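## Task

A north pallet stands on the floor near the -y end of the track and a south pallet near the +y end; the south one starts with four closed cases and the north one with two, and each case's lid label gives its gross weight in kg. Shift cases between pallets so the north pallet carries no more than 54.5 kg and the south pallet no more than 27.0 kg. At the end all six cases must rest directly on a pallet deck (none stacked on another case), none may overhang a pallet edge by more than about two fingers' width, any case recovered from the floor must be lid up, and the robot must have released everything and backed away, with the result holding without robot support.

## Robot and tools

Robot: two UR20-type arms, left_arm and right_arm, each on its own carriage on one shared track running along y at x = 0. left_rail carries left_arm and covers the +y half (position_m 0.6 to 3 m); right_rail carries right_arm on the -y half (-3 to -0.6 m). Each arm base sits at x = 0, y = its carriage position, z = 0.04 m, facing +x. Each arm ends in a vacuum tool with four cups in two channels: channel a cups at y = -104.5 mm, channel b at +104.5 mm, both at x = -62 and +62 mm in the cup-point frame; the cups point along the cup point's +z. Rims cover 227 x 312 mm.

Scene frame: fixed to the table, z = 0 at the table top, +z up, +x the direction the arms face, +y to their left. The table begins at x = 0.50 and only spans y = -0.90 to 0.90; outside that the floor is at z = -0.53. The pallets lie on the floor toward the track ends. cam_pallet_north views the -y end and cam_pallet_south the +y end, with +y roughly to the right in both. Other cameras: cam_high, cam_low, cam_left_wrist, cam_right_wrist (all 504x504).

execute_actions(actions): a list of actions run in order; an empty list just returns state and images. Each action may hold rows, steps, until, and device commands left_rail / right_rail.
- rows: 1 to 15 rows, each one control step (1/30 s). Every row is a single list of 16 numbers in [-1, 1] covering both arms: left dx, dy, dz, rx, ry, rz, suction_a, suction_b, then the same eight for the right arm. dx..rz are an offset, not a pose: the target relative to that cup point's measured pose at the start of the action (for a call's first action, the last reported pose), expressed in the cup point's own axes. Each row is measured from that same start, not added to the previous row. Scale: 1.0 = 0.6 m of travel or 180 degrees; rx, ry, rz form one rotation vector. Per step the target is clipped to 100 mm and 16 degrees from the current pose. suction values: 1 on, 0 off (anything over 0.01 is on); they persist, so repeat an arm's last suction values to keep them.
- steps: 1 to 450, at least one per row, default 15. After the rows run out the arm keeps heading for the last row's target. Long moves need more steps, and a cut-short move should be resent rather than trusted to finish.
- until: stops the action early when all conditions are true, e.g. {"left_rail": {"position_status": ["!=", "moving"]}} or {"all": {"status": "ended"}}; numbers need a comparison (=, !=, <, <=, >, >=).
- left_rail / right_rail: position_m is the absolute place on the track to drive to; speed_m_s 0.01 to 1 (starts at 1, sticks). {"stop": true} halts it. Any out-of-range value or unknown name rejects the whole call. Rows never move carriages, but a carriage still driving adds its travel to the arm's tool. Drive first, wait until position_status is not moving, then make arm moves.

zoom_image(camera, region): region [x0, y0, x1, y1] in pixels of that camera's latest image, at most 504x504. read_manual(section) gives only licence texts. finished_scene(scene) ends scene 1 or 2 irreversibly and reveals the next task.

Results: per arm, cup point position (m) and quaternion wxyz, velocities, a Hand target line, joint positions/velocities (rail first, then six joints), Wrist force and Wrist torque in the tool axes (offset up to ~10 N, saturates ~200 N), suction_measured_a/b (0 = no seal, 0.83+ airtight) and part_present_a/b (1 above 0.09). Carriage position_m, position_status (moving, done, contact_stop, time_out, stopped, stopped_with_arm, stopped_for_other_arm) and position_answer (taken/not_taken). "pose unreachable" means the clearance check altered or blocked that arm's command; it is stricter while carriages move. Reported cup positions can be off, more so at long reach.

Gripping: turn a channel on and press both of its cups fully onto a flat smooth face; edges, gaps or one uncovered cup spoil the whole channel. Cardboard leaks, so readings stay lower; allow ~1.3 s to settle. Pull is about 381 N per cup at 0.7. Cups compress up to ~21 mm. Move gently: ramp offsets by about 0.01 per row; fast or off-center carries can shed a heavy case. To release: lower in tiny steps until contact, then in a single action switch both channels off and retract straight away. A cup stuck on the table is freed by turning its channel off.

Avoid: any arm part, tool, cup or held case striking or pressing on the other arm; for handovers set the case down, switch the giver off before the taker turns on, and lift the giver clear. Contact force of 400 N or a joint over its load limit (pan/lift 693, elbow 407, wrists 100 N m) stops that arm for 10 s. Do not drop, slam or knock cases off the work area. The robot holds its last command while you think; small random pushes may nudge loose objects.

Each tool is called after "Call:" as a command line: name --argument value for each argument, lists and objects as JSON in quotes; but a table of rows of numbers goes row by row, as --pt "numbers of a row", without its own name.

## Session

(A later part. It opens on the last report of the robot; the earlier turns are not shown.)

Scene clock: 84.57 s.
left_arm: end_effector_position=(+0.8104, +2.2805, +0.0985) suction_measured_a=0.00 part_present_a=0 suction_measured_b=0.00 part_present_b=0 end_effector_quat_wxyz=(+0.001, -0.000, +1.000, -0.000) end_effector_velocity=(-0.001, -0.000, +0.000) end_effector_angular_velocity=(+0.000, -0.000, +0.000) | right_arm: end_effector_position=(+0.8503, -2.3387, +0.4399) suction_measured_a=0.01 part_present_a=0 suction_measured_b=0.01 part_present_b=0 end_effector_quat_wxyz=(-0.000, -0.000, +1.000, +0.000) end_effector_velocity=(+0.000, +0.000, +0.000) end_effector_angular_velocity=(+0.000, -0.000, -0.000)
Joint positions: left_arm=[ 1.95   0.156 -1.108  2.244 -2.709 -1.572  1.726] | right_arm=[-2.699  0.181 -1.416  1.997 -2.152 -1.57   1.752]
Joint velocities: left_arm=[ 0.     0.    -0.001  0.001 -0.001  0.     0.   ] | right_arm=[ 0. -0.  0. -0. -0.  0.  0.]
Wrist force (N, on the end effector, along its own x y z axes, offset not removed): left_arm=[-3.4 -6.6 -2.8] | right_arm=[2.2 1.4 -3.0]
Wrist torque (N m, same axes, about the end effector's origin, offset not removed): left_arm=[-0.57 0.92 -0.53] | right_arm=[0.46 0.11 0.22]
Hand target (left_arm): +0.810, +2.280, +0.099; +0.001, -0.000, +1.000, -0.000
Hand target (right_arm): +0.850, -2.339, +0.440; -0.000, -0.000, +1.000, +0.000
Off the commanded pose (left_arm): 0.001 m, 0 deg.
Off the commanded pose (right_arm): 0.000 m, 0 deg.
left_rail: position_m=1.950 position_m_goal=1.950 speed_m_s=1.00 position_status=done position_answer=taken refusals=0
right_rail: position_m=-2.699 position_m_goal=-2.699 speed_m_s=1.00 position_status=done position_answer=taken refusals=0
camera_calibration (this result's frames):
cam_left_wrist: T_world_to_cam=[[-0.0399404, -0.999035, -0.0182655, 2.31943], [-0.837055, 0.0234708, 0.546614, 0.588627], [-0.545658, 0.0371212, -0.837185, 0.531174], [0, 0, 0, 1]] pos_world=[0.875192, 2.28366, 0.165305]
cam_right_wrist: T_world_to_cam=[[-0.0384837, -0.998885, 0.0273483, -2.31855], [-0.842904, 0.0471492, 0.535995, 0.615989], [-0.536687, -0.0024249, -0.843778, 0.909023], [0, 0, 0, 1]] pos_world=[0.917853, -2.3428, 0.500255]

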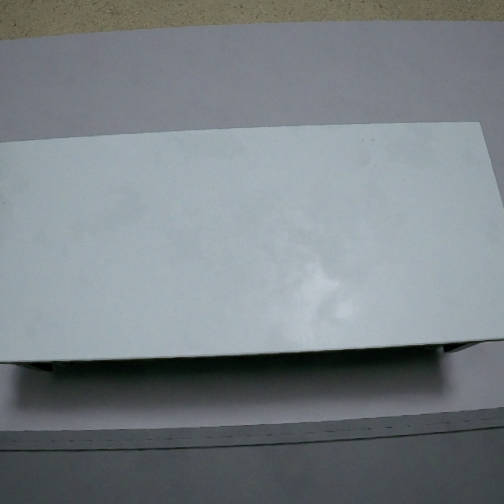

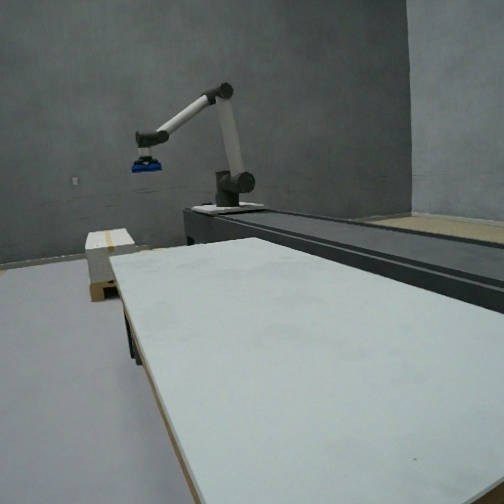

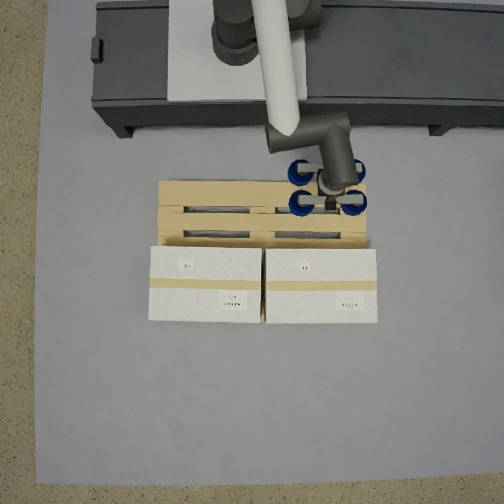

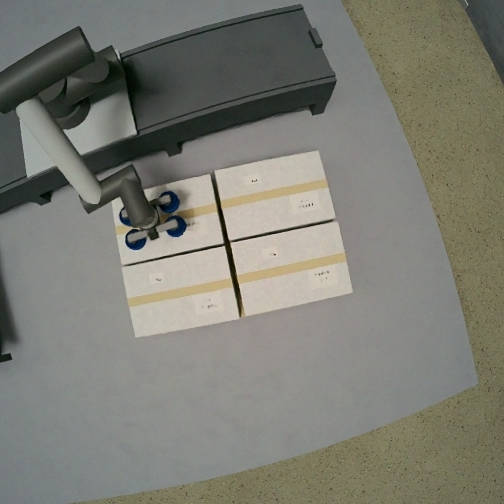

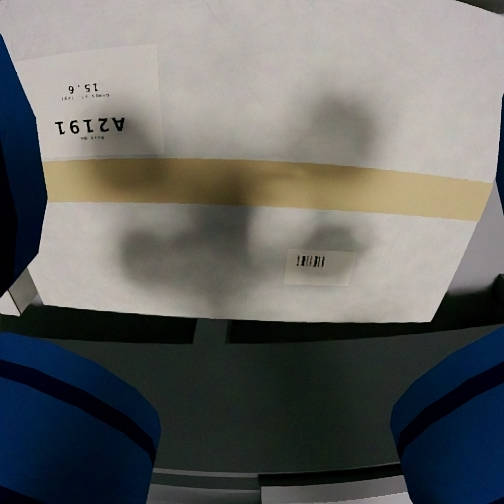

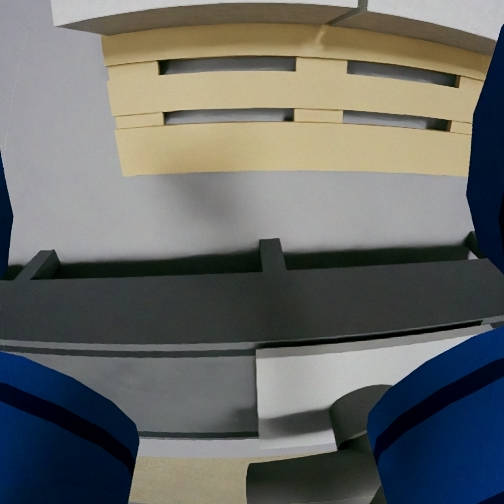

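Call:
zoom_image --camera "cam_left_wrist" --region '[10, 40, 170, 160]'

Region (10, 40, 170, 160) of cam_left_wrist's 504x504 image, scaled by 3.150, with more detail than that image has; it fills the top 378 rows of this view, and the rest is white.

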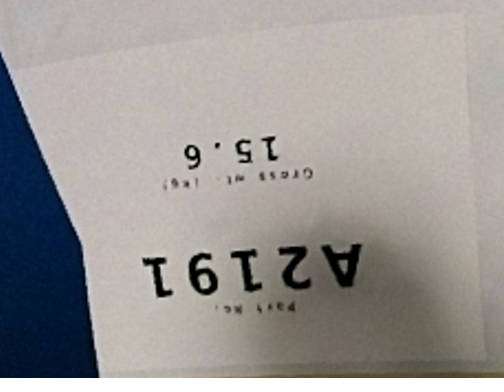

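Call:
execute_actions --actions '[{"rows":[[0,0.1,0.1,0,0,0,1,1,0,0,0,0,0,0,0,0],[0,0.1,0.25,0,0,0,1,1,0,0,0,0,0,0,0,0]],"steps":45}]'

Scene clock: 94.63 s.
left_arm: end_effector_position=(+0.8104, +2.3405, -0.0514) suction_measured_a=0.00 part_present_a=0 suction_measured_b=0.00 part_present_b=0 end_effector_quat_wxyz=(+0.001, -0.000, +1.000, -0.000) end_effector_velocity=(-0.000, +0.000, -0.000) end_effector_angular_velocity=(-0.000, +0.000, +0.000) | right_arm: end_effector_position=(+0.8503, -2.3387, +0.4399) suction_measured_a=0.01 part_present_a=0 suction_measured_b=0.01 part_present_b=0 end_effector_quat_wxyz=(-0.000, -0.000, +1.000, +0.000) end_effector_velocity=(-0.000, +0.000, +0.000) end_effector_angular_velocity=(+0.000, -0.000, +0.000)
Joint positions: left_arm=[ 1.95   0.224 -0.887  2.219 -2.905 -1.572  1.794] | right_arm=[-2.699  0.181 -1.416  1.997 -2.152 -1.57   1.752]
Joint velocities: left_arm=[ 0.  0.  0. -0. -0. -0.  0.] | right_arm=[ 0.  0. -0.  0. -0.  0.  0.]
Wrist force (N, on the end effector, along its own x y z axes, offset not removed): left_arm=[-7.8 -0.5 -6.7] | right_arm=[1.1 -0.3 -2.1]
Wrist torque (N m, same axes, about the end effector's origin, offset not removed): left_arm=[0.50 1.53 -0.35] | right_arm=[0.29 0.27 0.21]
Hand target (left_arm): +0.810, +2.341, -0.051; +0.001, -0.000, +1.000, -0.000
Hand target (right_arm): +0.850, -2.339, +0.440; -0.000, -0.000, +1.000, +0.000
Off the commanded pose (left_arm): 0.000 m, 0 deg.
Off the commanded pose (right_arm): 0.000 m, 0 deg.
left_rail: position_m=1.950 position_m_goal=1.950 speed_m_s=1.00 position_status=done position_answer=taken refusals=0
right_rail: position_m=-2.699 position_m_goal=-2.699 speed_m_s=1.00 position_status=done position_answer=taken refusals=0
camera_calibration (this result's frames):
cam_left_wrist: T_world_to_cam=[[-0.0399398, -0.999032, -0.018412, 2.37665], [-0.837088, 0.0233924, 0.546568, 0.669424], [-0.545609, 0.0372422, -0.837212, 0.403174], [0, 0, 0, 1]] pos_world=[0.875265, 2.34368, 0.0154151]
cam_right_wrist: T_world_to_cam=[[-0.0384971, -0.998885, 0.0273431, -2.31854], [-0.842915, 0.0471576, 0.535976, 0.616038], [-0.536667, -0.00241437, -0.84379, 0.909044], [0, 0, 0, 1]] pos_world=[0.917865, -2.34281, 0.500257]

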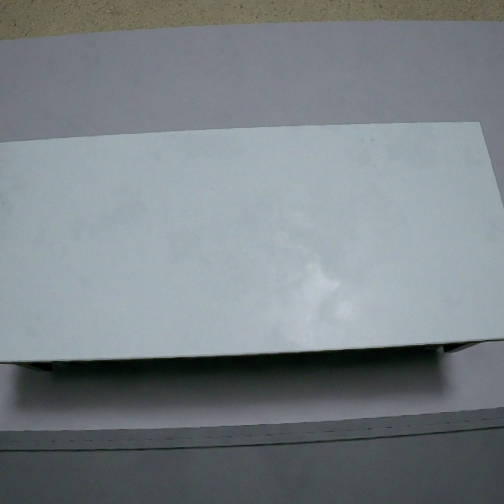

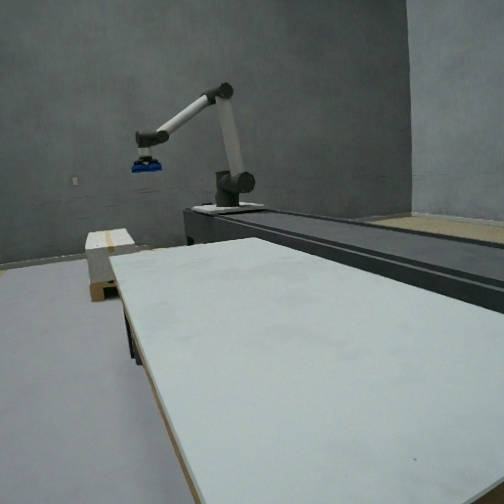

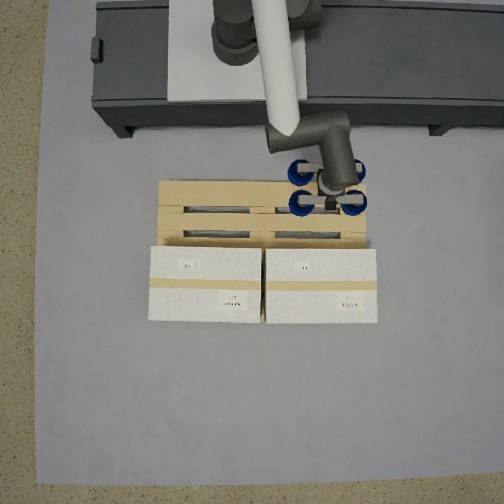

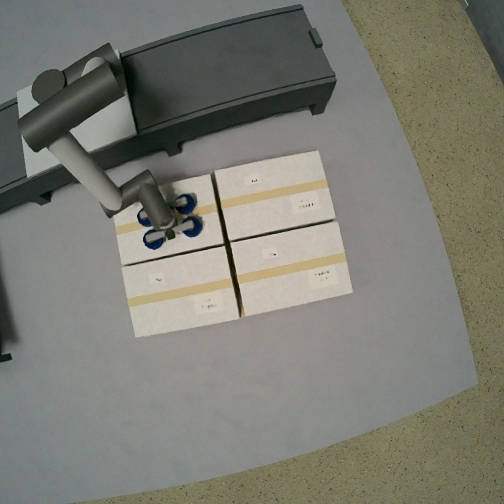

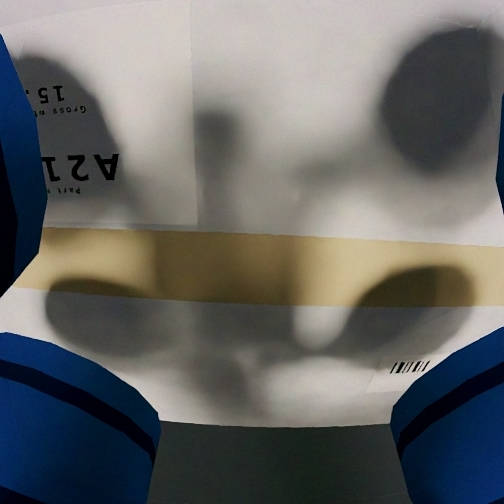

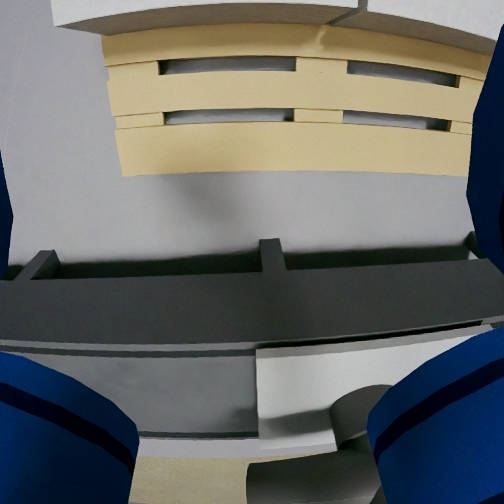

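Not touching yet; going lower.

Call:
execute_actions --actions '[{"rows":[[0,0,0.1,0,0,0,1,1,0,0,0,0,0,0,0,0]],"steps":60}]'

Scene clock: 98.50 s.
left_arm: end_effector_position=(+0.8105, +2.3405, -0.1114) suction_measured_a=0.00 part_present_a=0 suction_measured_b=0.00 part_present_b=0 end_effector_quat_wxyz=(+0.001, -0.000, +1.000, -0.000) end_effector_velocity=(-0.000, +0.000, -0.000) end_effector_angular_velocity=(+0.000, +0.000, +0.000) | right_arm: end_effector_position=(+0.8503, -2.3387, +0.4399) suction_measured_a=0.01 part_present_a=0 suction_measured_b=0.01 part_present_b=0 end_effector_quat_wxyz=(-0.000, -0.000, +1.000, +0.000) end_effector_velocity=(+0.000, +0.000, +0.000) end_effector_angular_velocity=(+0.000, -0.000, +0.000)
Joint positions: left_arm=[ 1.95   0.224 -0.802  2.211 -2.982 -1.572  1.794] | right_arm=[-2.699  0.181 -1.416  1.997 -2.152 -1.57   1.752]
Joint velocities: left_arm=[ 0. -0.  0.  0. -0.  0.  0.] | right_arm=[ 0. -0. -0. -0. -0.  0. -0.]
Wrist force (N, on the end effector, along its own x y z axes, offset not removed): left_arm=[-10.7 -9.4 -3.4] | right_arm=[1.9 -3.2 -4.9]
Wrist torque (N m, same axes, about the end effector's origin, offset not removed): left_arm=[-0.82 1.66 -0.22] | right_arm=[0.12 0.18 0.27]
Hand target (left_arm): +0.810, +2.341, -0.111; +0.001, -0.000, +1.000, -0.000
Hand target (right_arm): +0.850, -2.339, +0.440; -0.000, -0.000, +1.000, +0.000
Off the commanded pose (left_arm): 0.000 m, 0 deg.
Off the commanded pose (right_arm): 0.000 m, 0 deg.
left_rail: position_m=1.950 position_m_goal=1.950 speed_m_s=1.00 position_status=done position_answer=taken refusals=0
right_rail: position_m=-2.699 position_m_goal=-2.699 speed_m_s=1.00 position_status=done position_answer=taken refusals=0
camera_calibration (this result's frames):
cam_left_wrist: T_world_to_cam=[[-0.0399386, -0.999033, -0.0183774, 2.37556], [-0.837093, 0.0234106, 0.546559, 0.702214], [-0.545601, 0.0372124, -0.837219, 0.353055], [0, 0, 0, 1]] pos_world=[0.875322, 2.34368, -0.0445611]
cam_right_wrist: T_world_to_cam=[[-0.0384966, -0.998885, 0.0273431, -2.31854], [-0.842915, 0.0471572, 0.535976, 0.616037], [-0.536668, -0.00241467, -0.84379, 0.909043], [0, 0, 0, 1]] pos_world=[0.917865, -2.34281, 0.500257]

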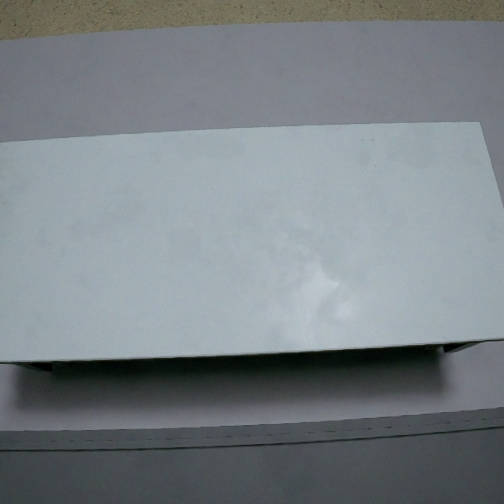

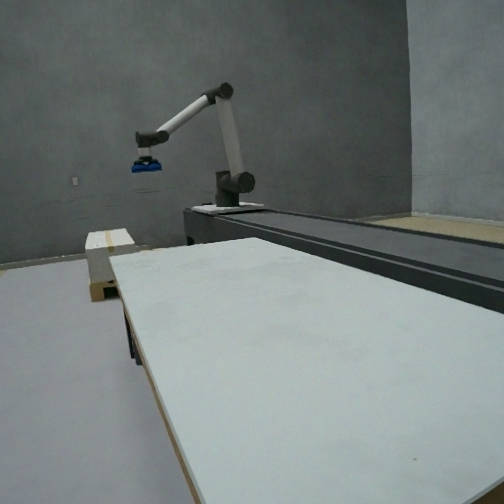

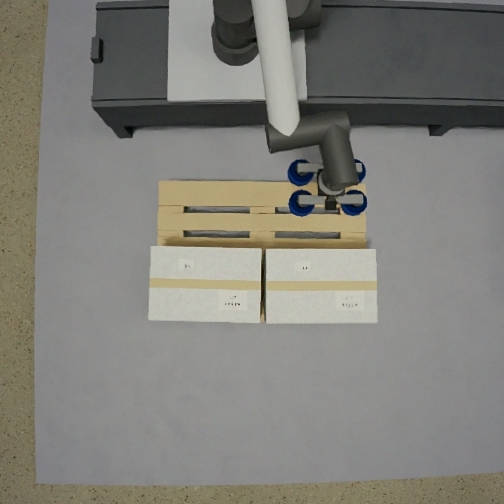

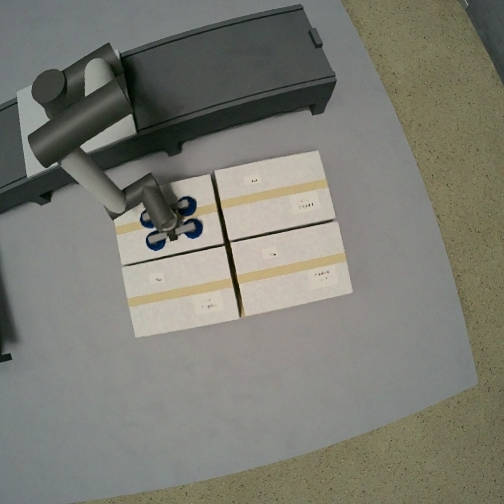

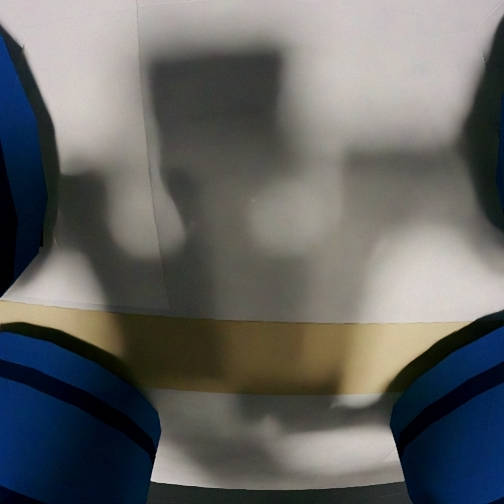

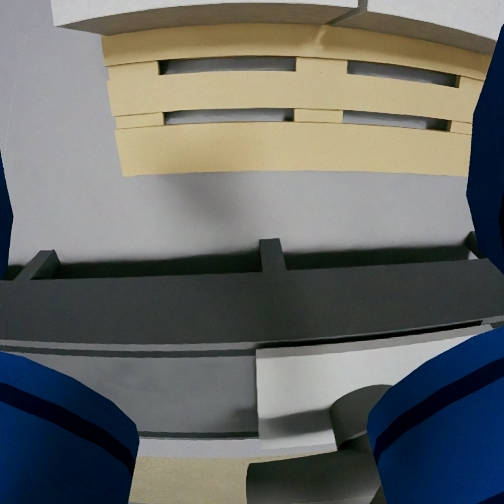

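Call:
execute_actions --actions '[{"rows":[[0,0,0.1,0,0,0,1,1,0,0,0,0,0,0,0,0]],"steps":60}]'

Scene clock: 110.83 s.
left_arm: end_effector_position=(+0.8111, +2.3405, -0.1422) suction_measured_a=0.91 part_present_a=1 suction_measured_b=0.91 part_present_b=1 end_effector_quat_wxyz=(+0.003, -0.000, +1.000, +0.000) end_effector_velocity=(-0.000, +0.000, -0.000) end_effector_angular_velocity=(-0.000, +0.000, -0.000) | right_arm: end_effector_position=(+0.8503, -2.3387, +0.4399) suction_measured_a=0.01 part_present_a=0 suction_measured_b=0.01 part_present_b=0 end_effector_quat_wxyz=(-0.000, -0.000, +1.000, +0.000) end_effector_velocity=(+0.000, +0.000, -0.000) end_effector_angular_velocity=(-0.000, +0.000, -0.000)
Joint positions: left_arm=[ 1.95   0.224 -0.757  2.204 -3.024 -1.572  1.794] | right_arm=[-2.699  0.181 -1.416  1.997 -2.152 -1.57   1.752]
Joint velocities: left_arm=[ 0.  0.  0.  0. -0.  0.  0.] | right_arm=[ 0.  0.  0.  0. -0. -0.  0.]
Wrist force (N, on the end effector, along its own x y z axes, offset not removed): left_arm=[6.6 2.4 -63.9] | right_arm=[2.7 2.7 -0.7]
Wrist torque (N m, same axes, about the end effector's origin, offset not removed): left_arm=[4.28 14.61 0.20] | right_arm=[0.80 -0.07 0.06]
Hand target (left_arm): +0.811, +2.341, -0.142; +0.003, -0.000, +1.000, +0.000
Hand target (right_arm): +0.850, -2.339, +0.440; -0.000, -0.000, +1.000, +0.000
Off the commanded pose (left_arm): 0.029 m, 0 deg.
Off the commanded pose (right_arm): 0.000 m, 0 deg.
FORCE FAULT: contact force on the left arm reached its limit, and that arm stopped for 10 seconds. The contact can be on any part of that arm, not only on its tool. That arm's remaining commands of this call were not run. That arm holds still and accepts commands again. Move the arm away from the contact; if what it grips holds it there, let go first. Pushing or pulling that hard again can fault the arm again.
left_rail: position_m=1.950 position_m_goal=1.950 speed_m_s=1.00 position_status=done position_answer=taken refusals=0
right_rail: position_m=-2.699 position_m_goal=-2.699 speed_m_s=1.00 position_status=done position_answer=taken refusals=0
camera_calibration (this result's frames):
cam_left_wrist: T_world_to_cam=[[-0.0398734, -0.99902, -0.0192356, 2.37482], [-0.83902, 0.0230204, 0.543614, 0.721625], [-0.542638, 0.0378148, -0.839115, 0.323503], [0, 0, 0, 1]] pos_world=[0.875695, 2.34365, -0.0751476]
cam_right_wrist: T_world_to_cam=[[-0.0384965, -0.998885, 0.027343, -2.31854], [-0.842915, 0.047157, 0.535976, 0.616037], [-0.536667, -0.00241464, -0.843791, 0.909043], [0, 0, 0, 1]] pos_world=[0.917865, -2.34281, 0.500257]

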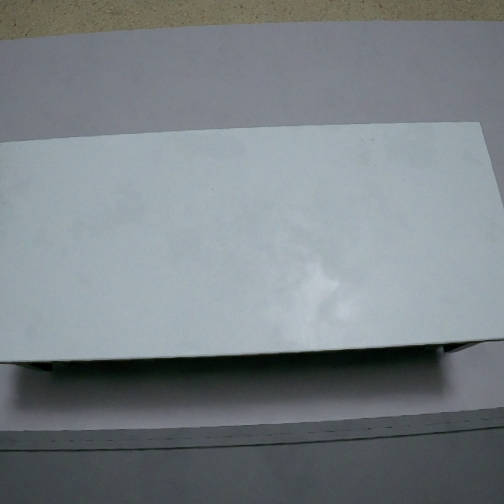

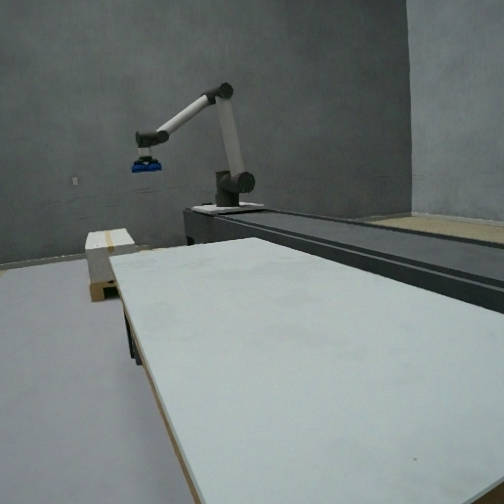

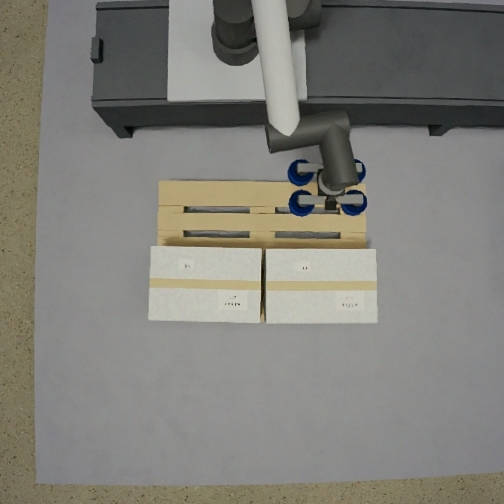

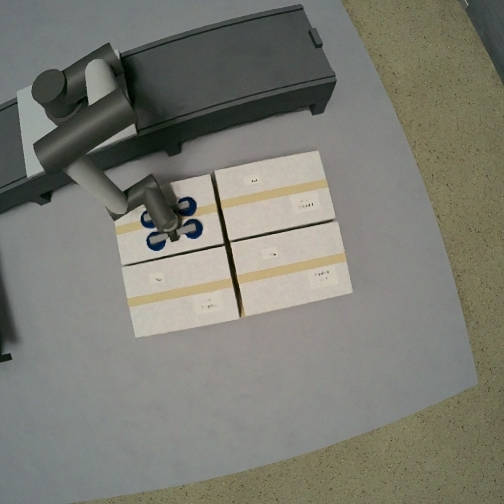

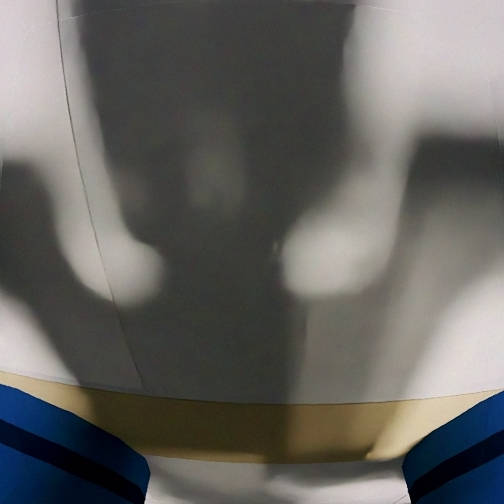

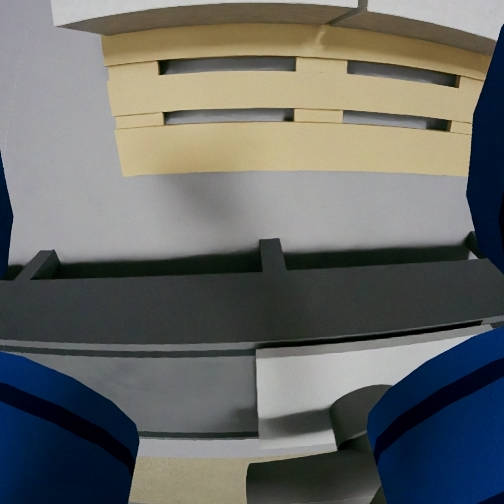

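Call:
execute_actions --actions '[{"rows":[[0,0,-0.05,0,0,0,1,1,0,0,0,0,0,0,0,0],[0,0,-0.1,0,0,0,1,1,0,0,0,0,0,0,0,0],[0,0,-0.2,0,0,0,1,1,0,0,0,0,0,0,0,0],[0,0,-0.3,0,0,0,1,1,0,0,0,0,0,0,0,0],[0,0,-0.45,0,0,0,1,1,0,0,0,0,0,0,0,0],[0,0,-0.6,0,0,0,1,1,0,0,0,0,0,0,0,0],[0,0,-0.8,0,0,0,1,1,0,0,0,0,0,0,0,0],[0,0,-1,0,0,0,1,1,0,0,0,0,0,0,0,0]],"steps":60},{"left_rail":{"position_m":0.6,"speed_m_s":0.6},"steps":150,"until":{"left_rail":{"position_status":["!=","moving"]}}},{"rows":[[0,-0.2,0,0,0,0,1,1,0,0,0,0,0,0,0,0],[0,-0.4,0,0,0,0,1,1,0,0,0,0,0,0,0,0],[0,-0.7,0,0,0,0,1,1,0,0,0,0,0,0,0,0],[0,-1,0,0,0,0,1,1,0,0,0,0,0,0,0,0]],"steps":60}]'

Scene clock: 124.10 s.
left_arm: end_effector_position=(+0.8090, +0.3904, +0.4571) suction_measured_a=0.91 part_present_a=1 suction_measured_b=0.91 part_present_b=1 end_effector_quat_wxyz=(+0.003, -0.000, +1.000, -0.000) end_effector_velocity=(+0.000, -0.002, -0.000) end_effector_angular_velocity=(+0.000, -0.000, +0.000) | right_arm: end_effector_position=(+0.8503, -2.3387, +0.4399) suction_measured_a=0.01 part_present_a=0 suction_measured_b=0.01 part_present_b=0 end_effector_quat_wxyz=(-0.000, -0.000, +1.000, +0.000) end_effector_velocity=(-0.000, -0.000, +0.000) end_effector_angular_velocity=(-0.000, -0.000, -0.000)
Joint positions: left_arm=[ 0.6   -0.497 -1.528  2.098 -2.145 -1.569  1.073] | right_arm=[-2.699  0.181 -1.416  1.997 -2.152 -1.57   1.752]
Joint velocities: left_arm=[ 0.    -0.002  0.001 -0.001  0.     0.    -0.002] | right_arm=[ 0.  0. -0.  0. -0. -0.  0.]
Wrist force (N, on the end effector, along its own x y z axes, offset not removed): left_arm=[-4.4 -7.3 41.1] | right_arm=[-1.5 4.1 0.1]
Wrist torque (N m, same axes, about the end effector's origin, offset not removed): left_arm=[-10.80 -5.67 -0.36] | right_arm=[1.05 0.69 0.16]
Hand target (left_arm): +0.809, +0.390, +0.457; +0.003, -0.000, +1.000, -0.000
Hand target (right_arm): +0.850, -2.339, +0.440; -0.000, -0.000, +1.000, +0.000
Off the commanded pose (left_arm): 0.000 m, 0 deg.
Off the commanded pose (right_arm): 0.000 m, 0 deg.
left_rail: position_m=0.600 position_m_goal=0.600 speed_m_s=0.60 position_status=done position_answer=taken refusals=0
right_rail: position_m=-2.699 position_m_goal=-2.699 speed_m_s=1.00 position_status=done position_answer=taken refusals=0
camera_calibration (this result's frames):
cam_left_wrist: T_world_to_cam=[[-0.0399625, -0.999038, -0.0180337, 0.437531], [-0.838586, 0.0237199, 0.544252, 0.438064], [-0.543301, 0.0368725, -0.838728, 0.899668], [0, 0, 0, 1]] pos_world=[0.87363, 0.393546, 0.524049]
cam_right_wrist: T_world_to_cam=[[-0.0384967, -0.998885, 0.0273432, -2.31854], [-0.842915, 0.0471573, 0.535975, 0.616038], [-0.536667, -0.00241474, -0.843791, 0.909043], [0, 0, 0, 1]] pos_world=[0.917865, -2.34281, 0.500257]

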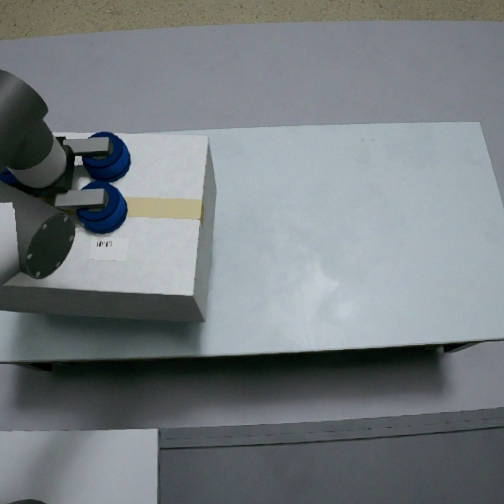

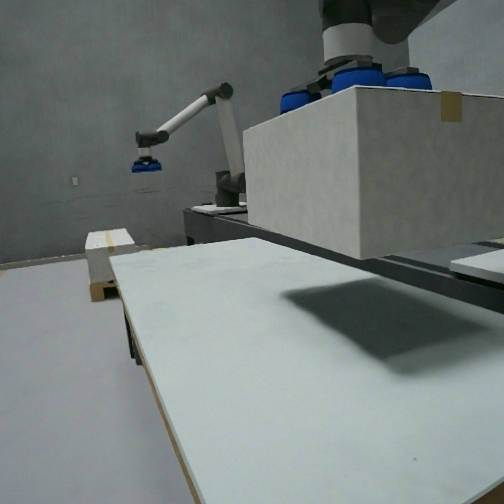

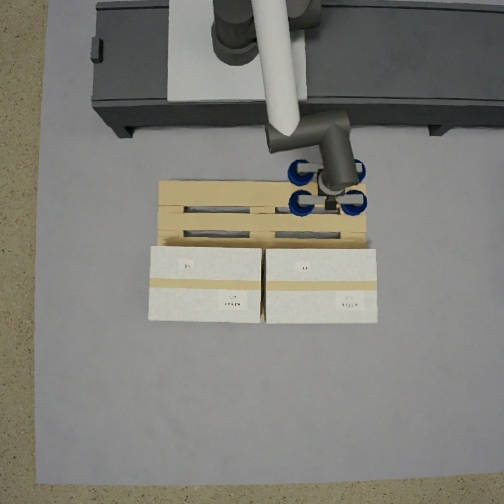

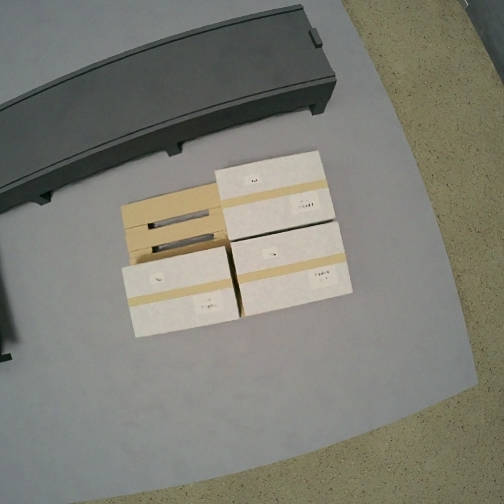

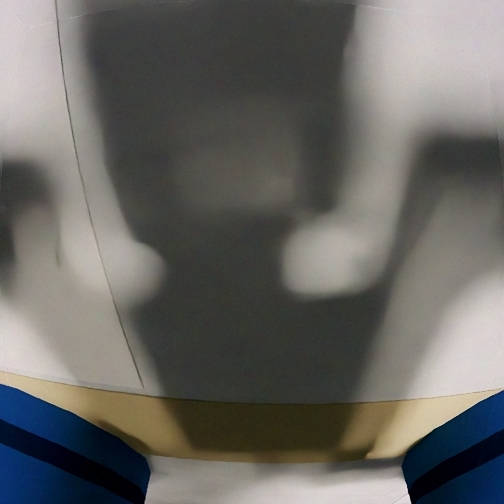

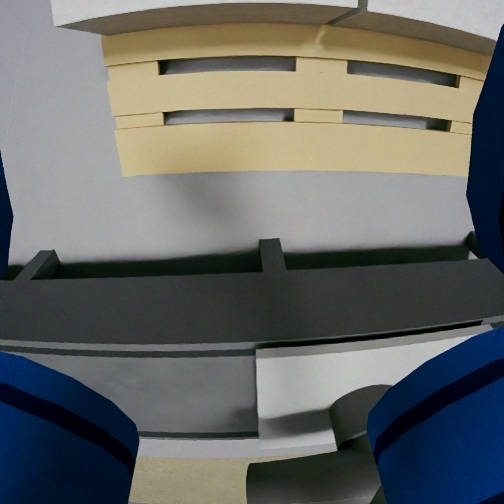

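Call:
execute_actions --actions '[{"rows":[[0,0,0.08,0,0,0,1,1,0,0,0,0,0,0,0,0],[0,0,0.16,0,0,0,1,1,0,0,0,0,0,0,0,0],[0,0,0.26,0,0,0,1,1,0,0,0,0,0,0,0,0]],"steps":40}]'

Scene clock: 130.17 s.
left_arm: end_effector_position=(+0.8096, +0.3905, +0.3012) suction_measured_a=0.91 part_present_a=1 suction_measured_b=0.91 part_present_b=1 end_effector_quat_wxyz=(+0.003, -0.000, +1.000, -0.000) end_effector_velocity=(+0.000, +0.000, -0.000) end_effector_angular_velocity=(+0.000, +0.000, +0.000) | right_arm: end_effector_position=(+0.8503, -2.3387, +0.4399) suction_measured_a=0.01 part_present_a=0 suction_measured_b=0.01 part_present_b=0 end_effector_quat_wxyz=(-0.000, -0.000, +1.000, +0.000) end_effector_velocity=(-0.000, +0.000, +0.000) end_effector_angular_velocity=(-0.000, -0.000, +0.000)
Joint positions: left_arm=[ 0.6   -0.497 -1.388  2.213 -2.401 -1.569  1.073] | right_arm=[-2.699  0.181 -1.416  1.997 -2.152 -1.57   1.752]
Joint velocities: left_arm=[ 0.  0.  0.  0. -0.  0.  0.] | right_arm=[ 0.  0. -0.  0. -0. -0.  0.]
Wrist force (N, on the end effector, along its own x y z axes, offset not removed): left_arm=[-5.0 -4.2 35.8] | right_arm=[-2.9 0.8 -5.1]
Wrist torque (N m, same axes, about the end effector's origin, offset not removed): left_arm=[-10.65 -5.58 -0.47] | right_arm=[0.58 0.75 0.10]
Hand target (left_arm): +0.810, +0.390, +0.301; +0.003, -0.000, +1.000, -0.000
Hand target (right_arm): +0.850, -2.339, +0.440; -0.000, -0.000, +1.000, +0.000
Off the commanded pose (left_arm): 0.000 m, 0 deg.
Off the commanded pose (right_arm): 0.000 m, 0 deg.
left_rail: position_m=0.600 position_m_goal=0.600 speed_m_s=0.60 position_status=done position_answer=taken refusals=0
right_rail: position_m=-2.699 position_m_goal=-2.699 speed_m_s=1.00 position_status=done position_answer=taken refusals=0
camera_calibration (this result's frames):
cam_left_wrist: T_world_to_cam=[[-0.039966, -0.999039, -0.0180175, 0.43485], [-0.838603, 0.0237328, 0.544226, 0.523472], [-0.543275, 0.0368601, -0.838745, 0.769255], [0, 0, 0, 1]] pos_world=[0.874281, 0.393653, 0.368157]
cam_right_wrist: T_world_to_cam=[[-0.0384967, -0.998885, 0.027343, -2.31854], [-0.842915, 0.0471573, 0.535976, 0.616038], [-0.536667, -0.00241456, -0.843791, 0.909043], [0, 0, 0, 1]] pos_world=[0.917865, -2.34281, 0.500257]

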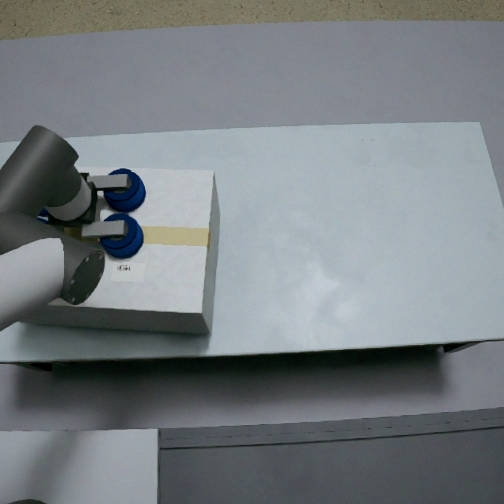

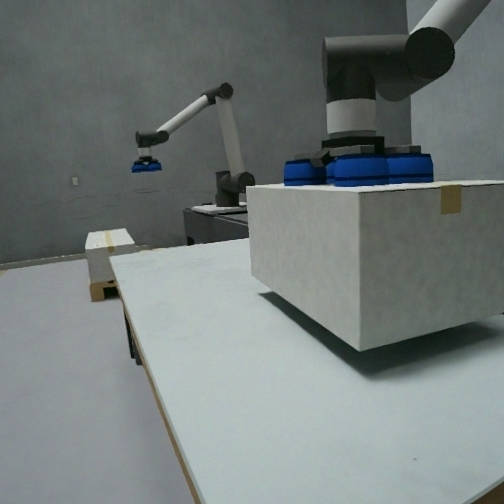

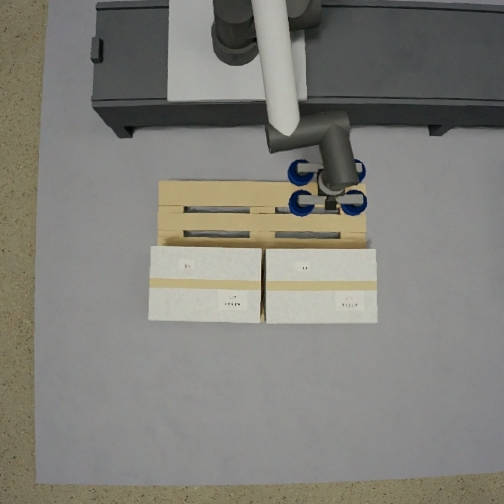

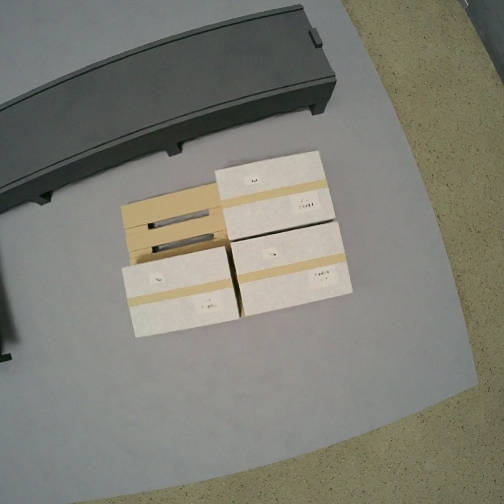

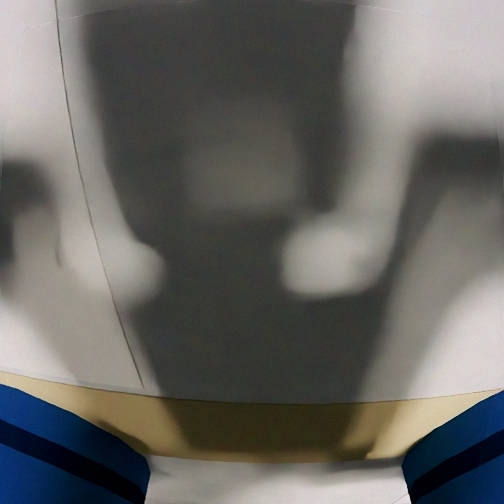

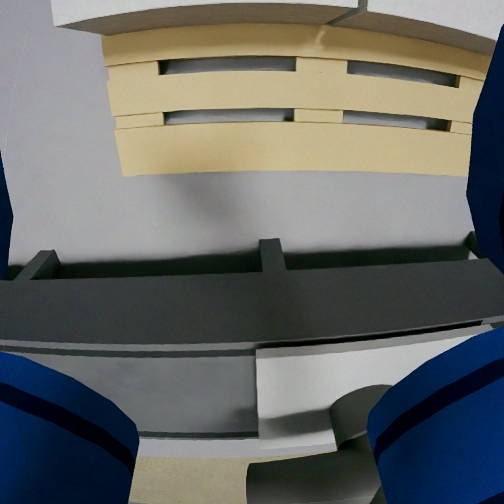

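Call:
execute_actions --actions '[{"rows":[[0,0,0.05,0,0,0,1,1,0,0,0,0,0,0,0,0]],"steps":25}]'

Scene clock: 133.67 s.
left_arm: end_effector_position=(+0.8098, +0.3905, +0.2713) suction_measured_a=0.91 part_present_a=1 suction_measured_b=0.91 part_present_b=1 end_effector_quat_wxyz=(+0.003, -0.000, +1.000, -0.000) end_effector_velocity=(+0.000, +0.000, -0.001) end_effector_angular_velocity=(+0.000, -0.000, +0.000) | right_arm: end_effector_position=(+0.8503, -2.3387, +0.4399) suction_measured_a=0.01 part_present_a=0 suction_measured_b=0.01 part_present_b=0 end_effector_quat_wxyz=(-0.000, -0.000, +1.000, +0.000) end_effector_velocity=(+0.000, -0.000, -0.000) end_effector_angular_velocity=(-0.000, +0.000, -0.000)
Joint positions: left_arm=[ 0.6   -0.497 -1.355  2.231 -2.451 -1.569  1.073] | right_arm=[-2.699  0.181 -1.416  1.997 -2.152 -1.57   1.752]
Joint velocities: left_arm=[ 0.     0.     0.001  0.    -0.001  0.    -0.   ] | right_arm=[ 0. -0.  0.  0. -0.  0.  0.]
Wrist force (N, on the end effector, along its own x y z axes, offset not removed): left_arm=[-4.0 -1.0 32.2] | right_arm=[6.6 4.1 -5.6]
Wrist torque (N m, same axes, about the end effector's origin, offset not removed): left_arm=[-10.23 -5.69 -0.57] | right_arm=[1.00 -0.54 0.23]
Hand target (left_arm): +0.810, +0.390, +0.271; +0.003, -0.000, +1.000, -0.000
Hand target (right_arm): +0.850, -2.339, +0.440; -0.000, -0.000, +1.000, +0.000
Off the commanded pose (left_arm): 0.000 m, 0 deg.
Off the commanded pose (right_arm): 0.000 m, 0 deg.
left_rail: position_m=0.600 position_m_goal=0.600 speed_m_s=0.60 position_status=done position_answer=taken refusals=0
right_rail: position_m=-2.699 position_m_goal=-2.699 speed_m_s=1.00 position_status=done position_answer=taken refusals=0
camera_calibration (this result's frames):
cam_left_wrist: T_world_to_cam=[[-0.03994, -0.99904, -0.0180075, 0.434307], [-0.838608, 0.0237168, 0.544219, 0.539856], [-0.54327, 0.0368373, -0.83875, 0.744261], [0, 0, 0, 1]] pos_world=[0.874408, 0.39367, 0.338269]
cam_right_wrist: T_world_to_cam=[[-0.0384969, -0.998885, 0.0273431, -2.31854], [-0.842915, 0.0471575, 0.535976, 0.616038], [-0.536667, -0.00241448, -0.843791, 0.909044], [0, 0, 0, 1]] pos_world=[0.917865, -2.34281, 0.500257]

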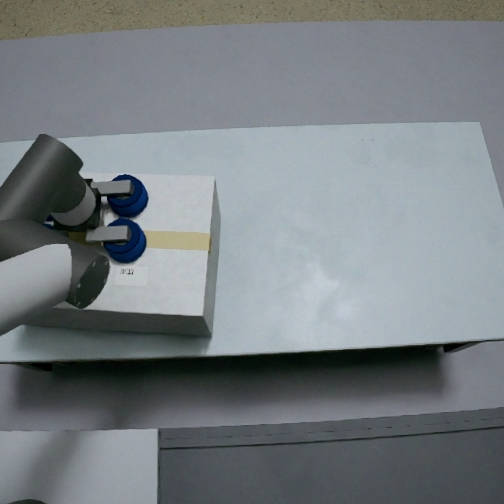

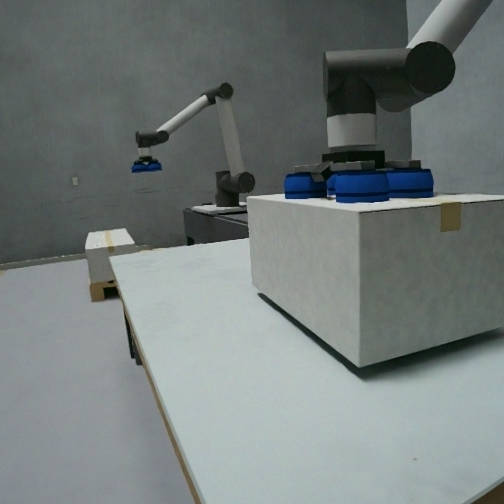

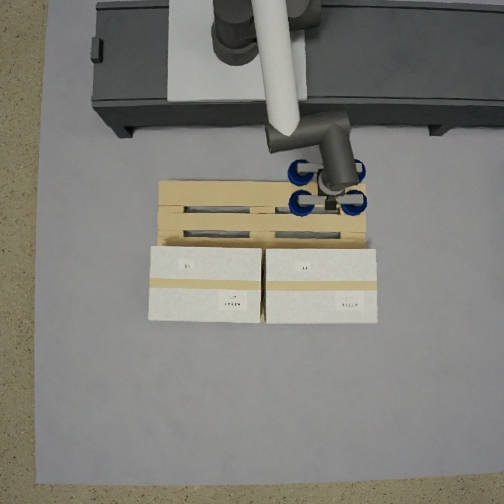

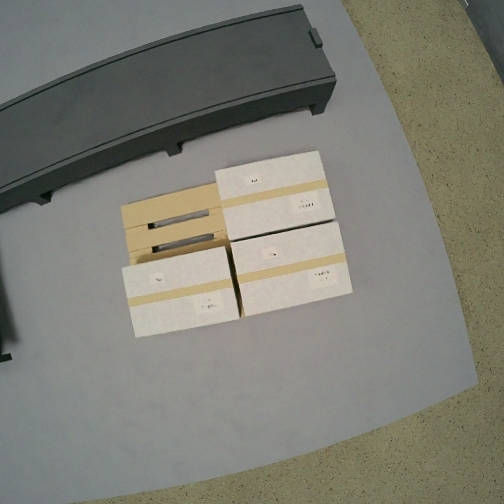

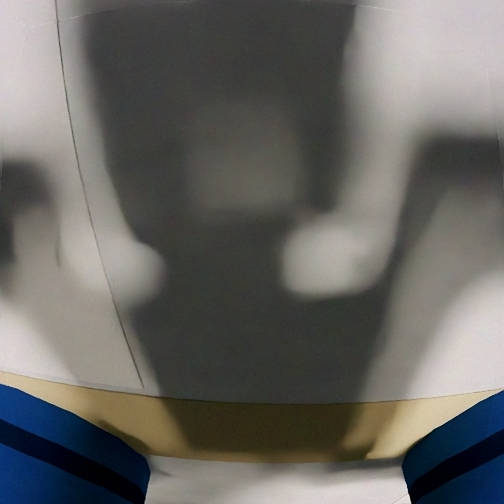

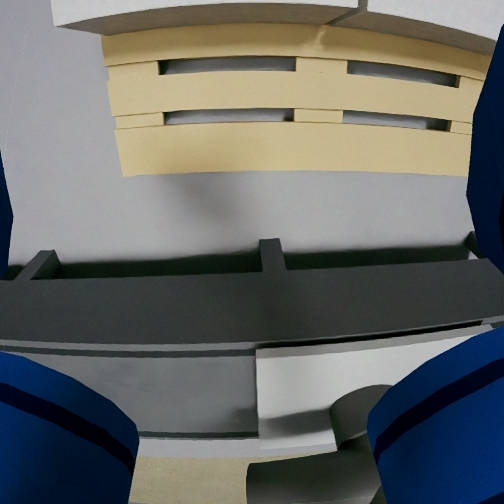

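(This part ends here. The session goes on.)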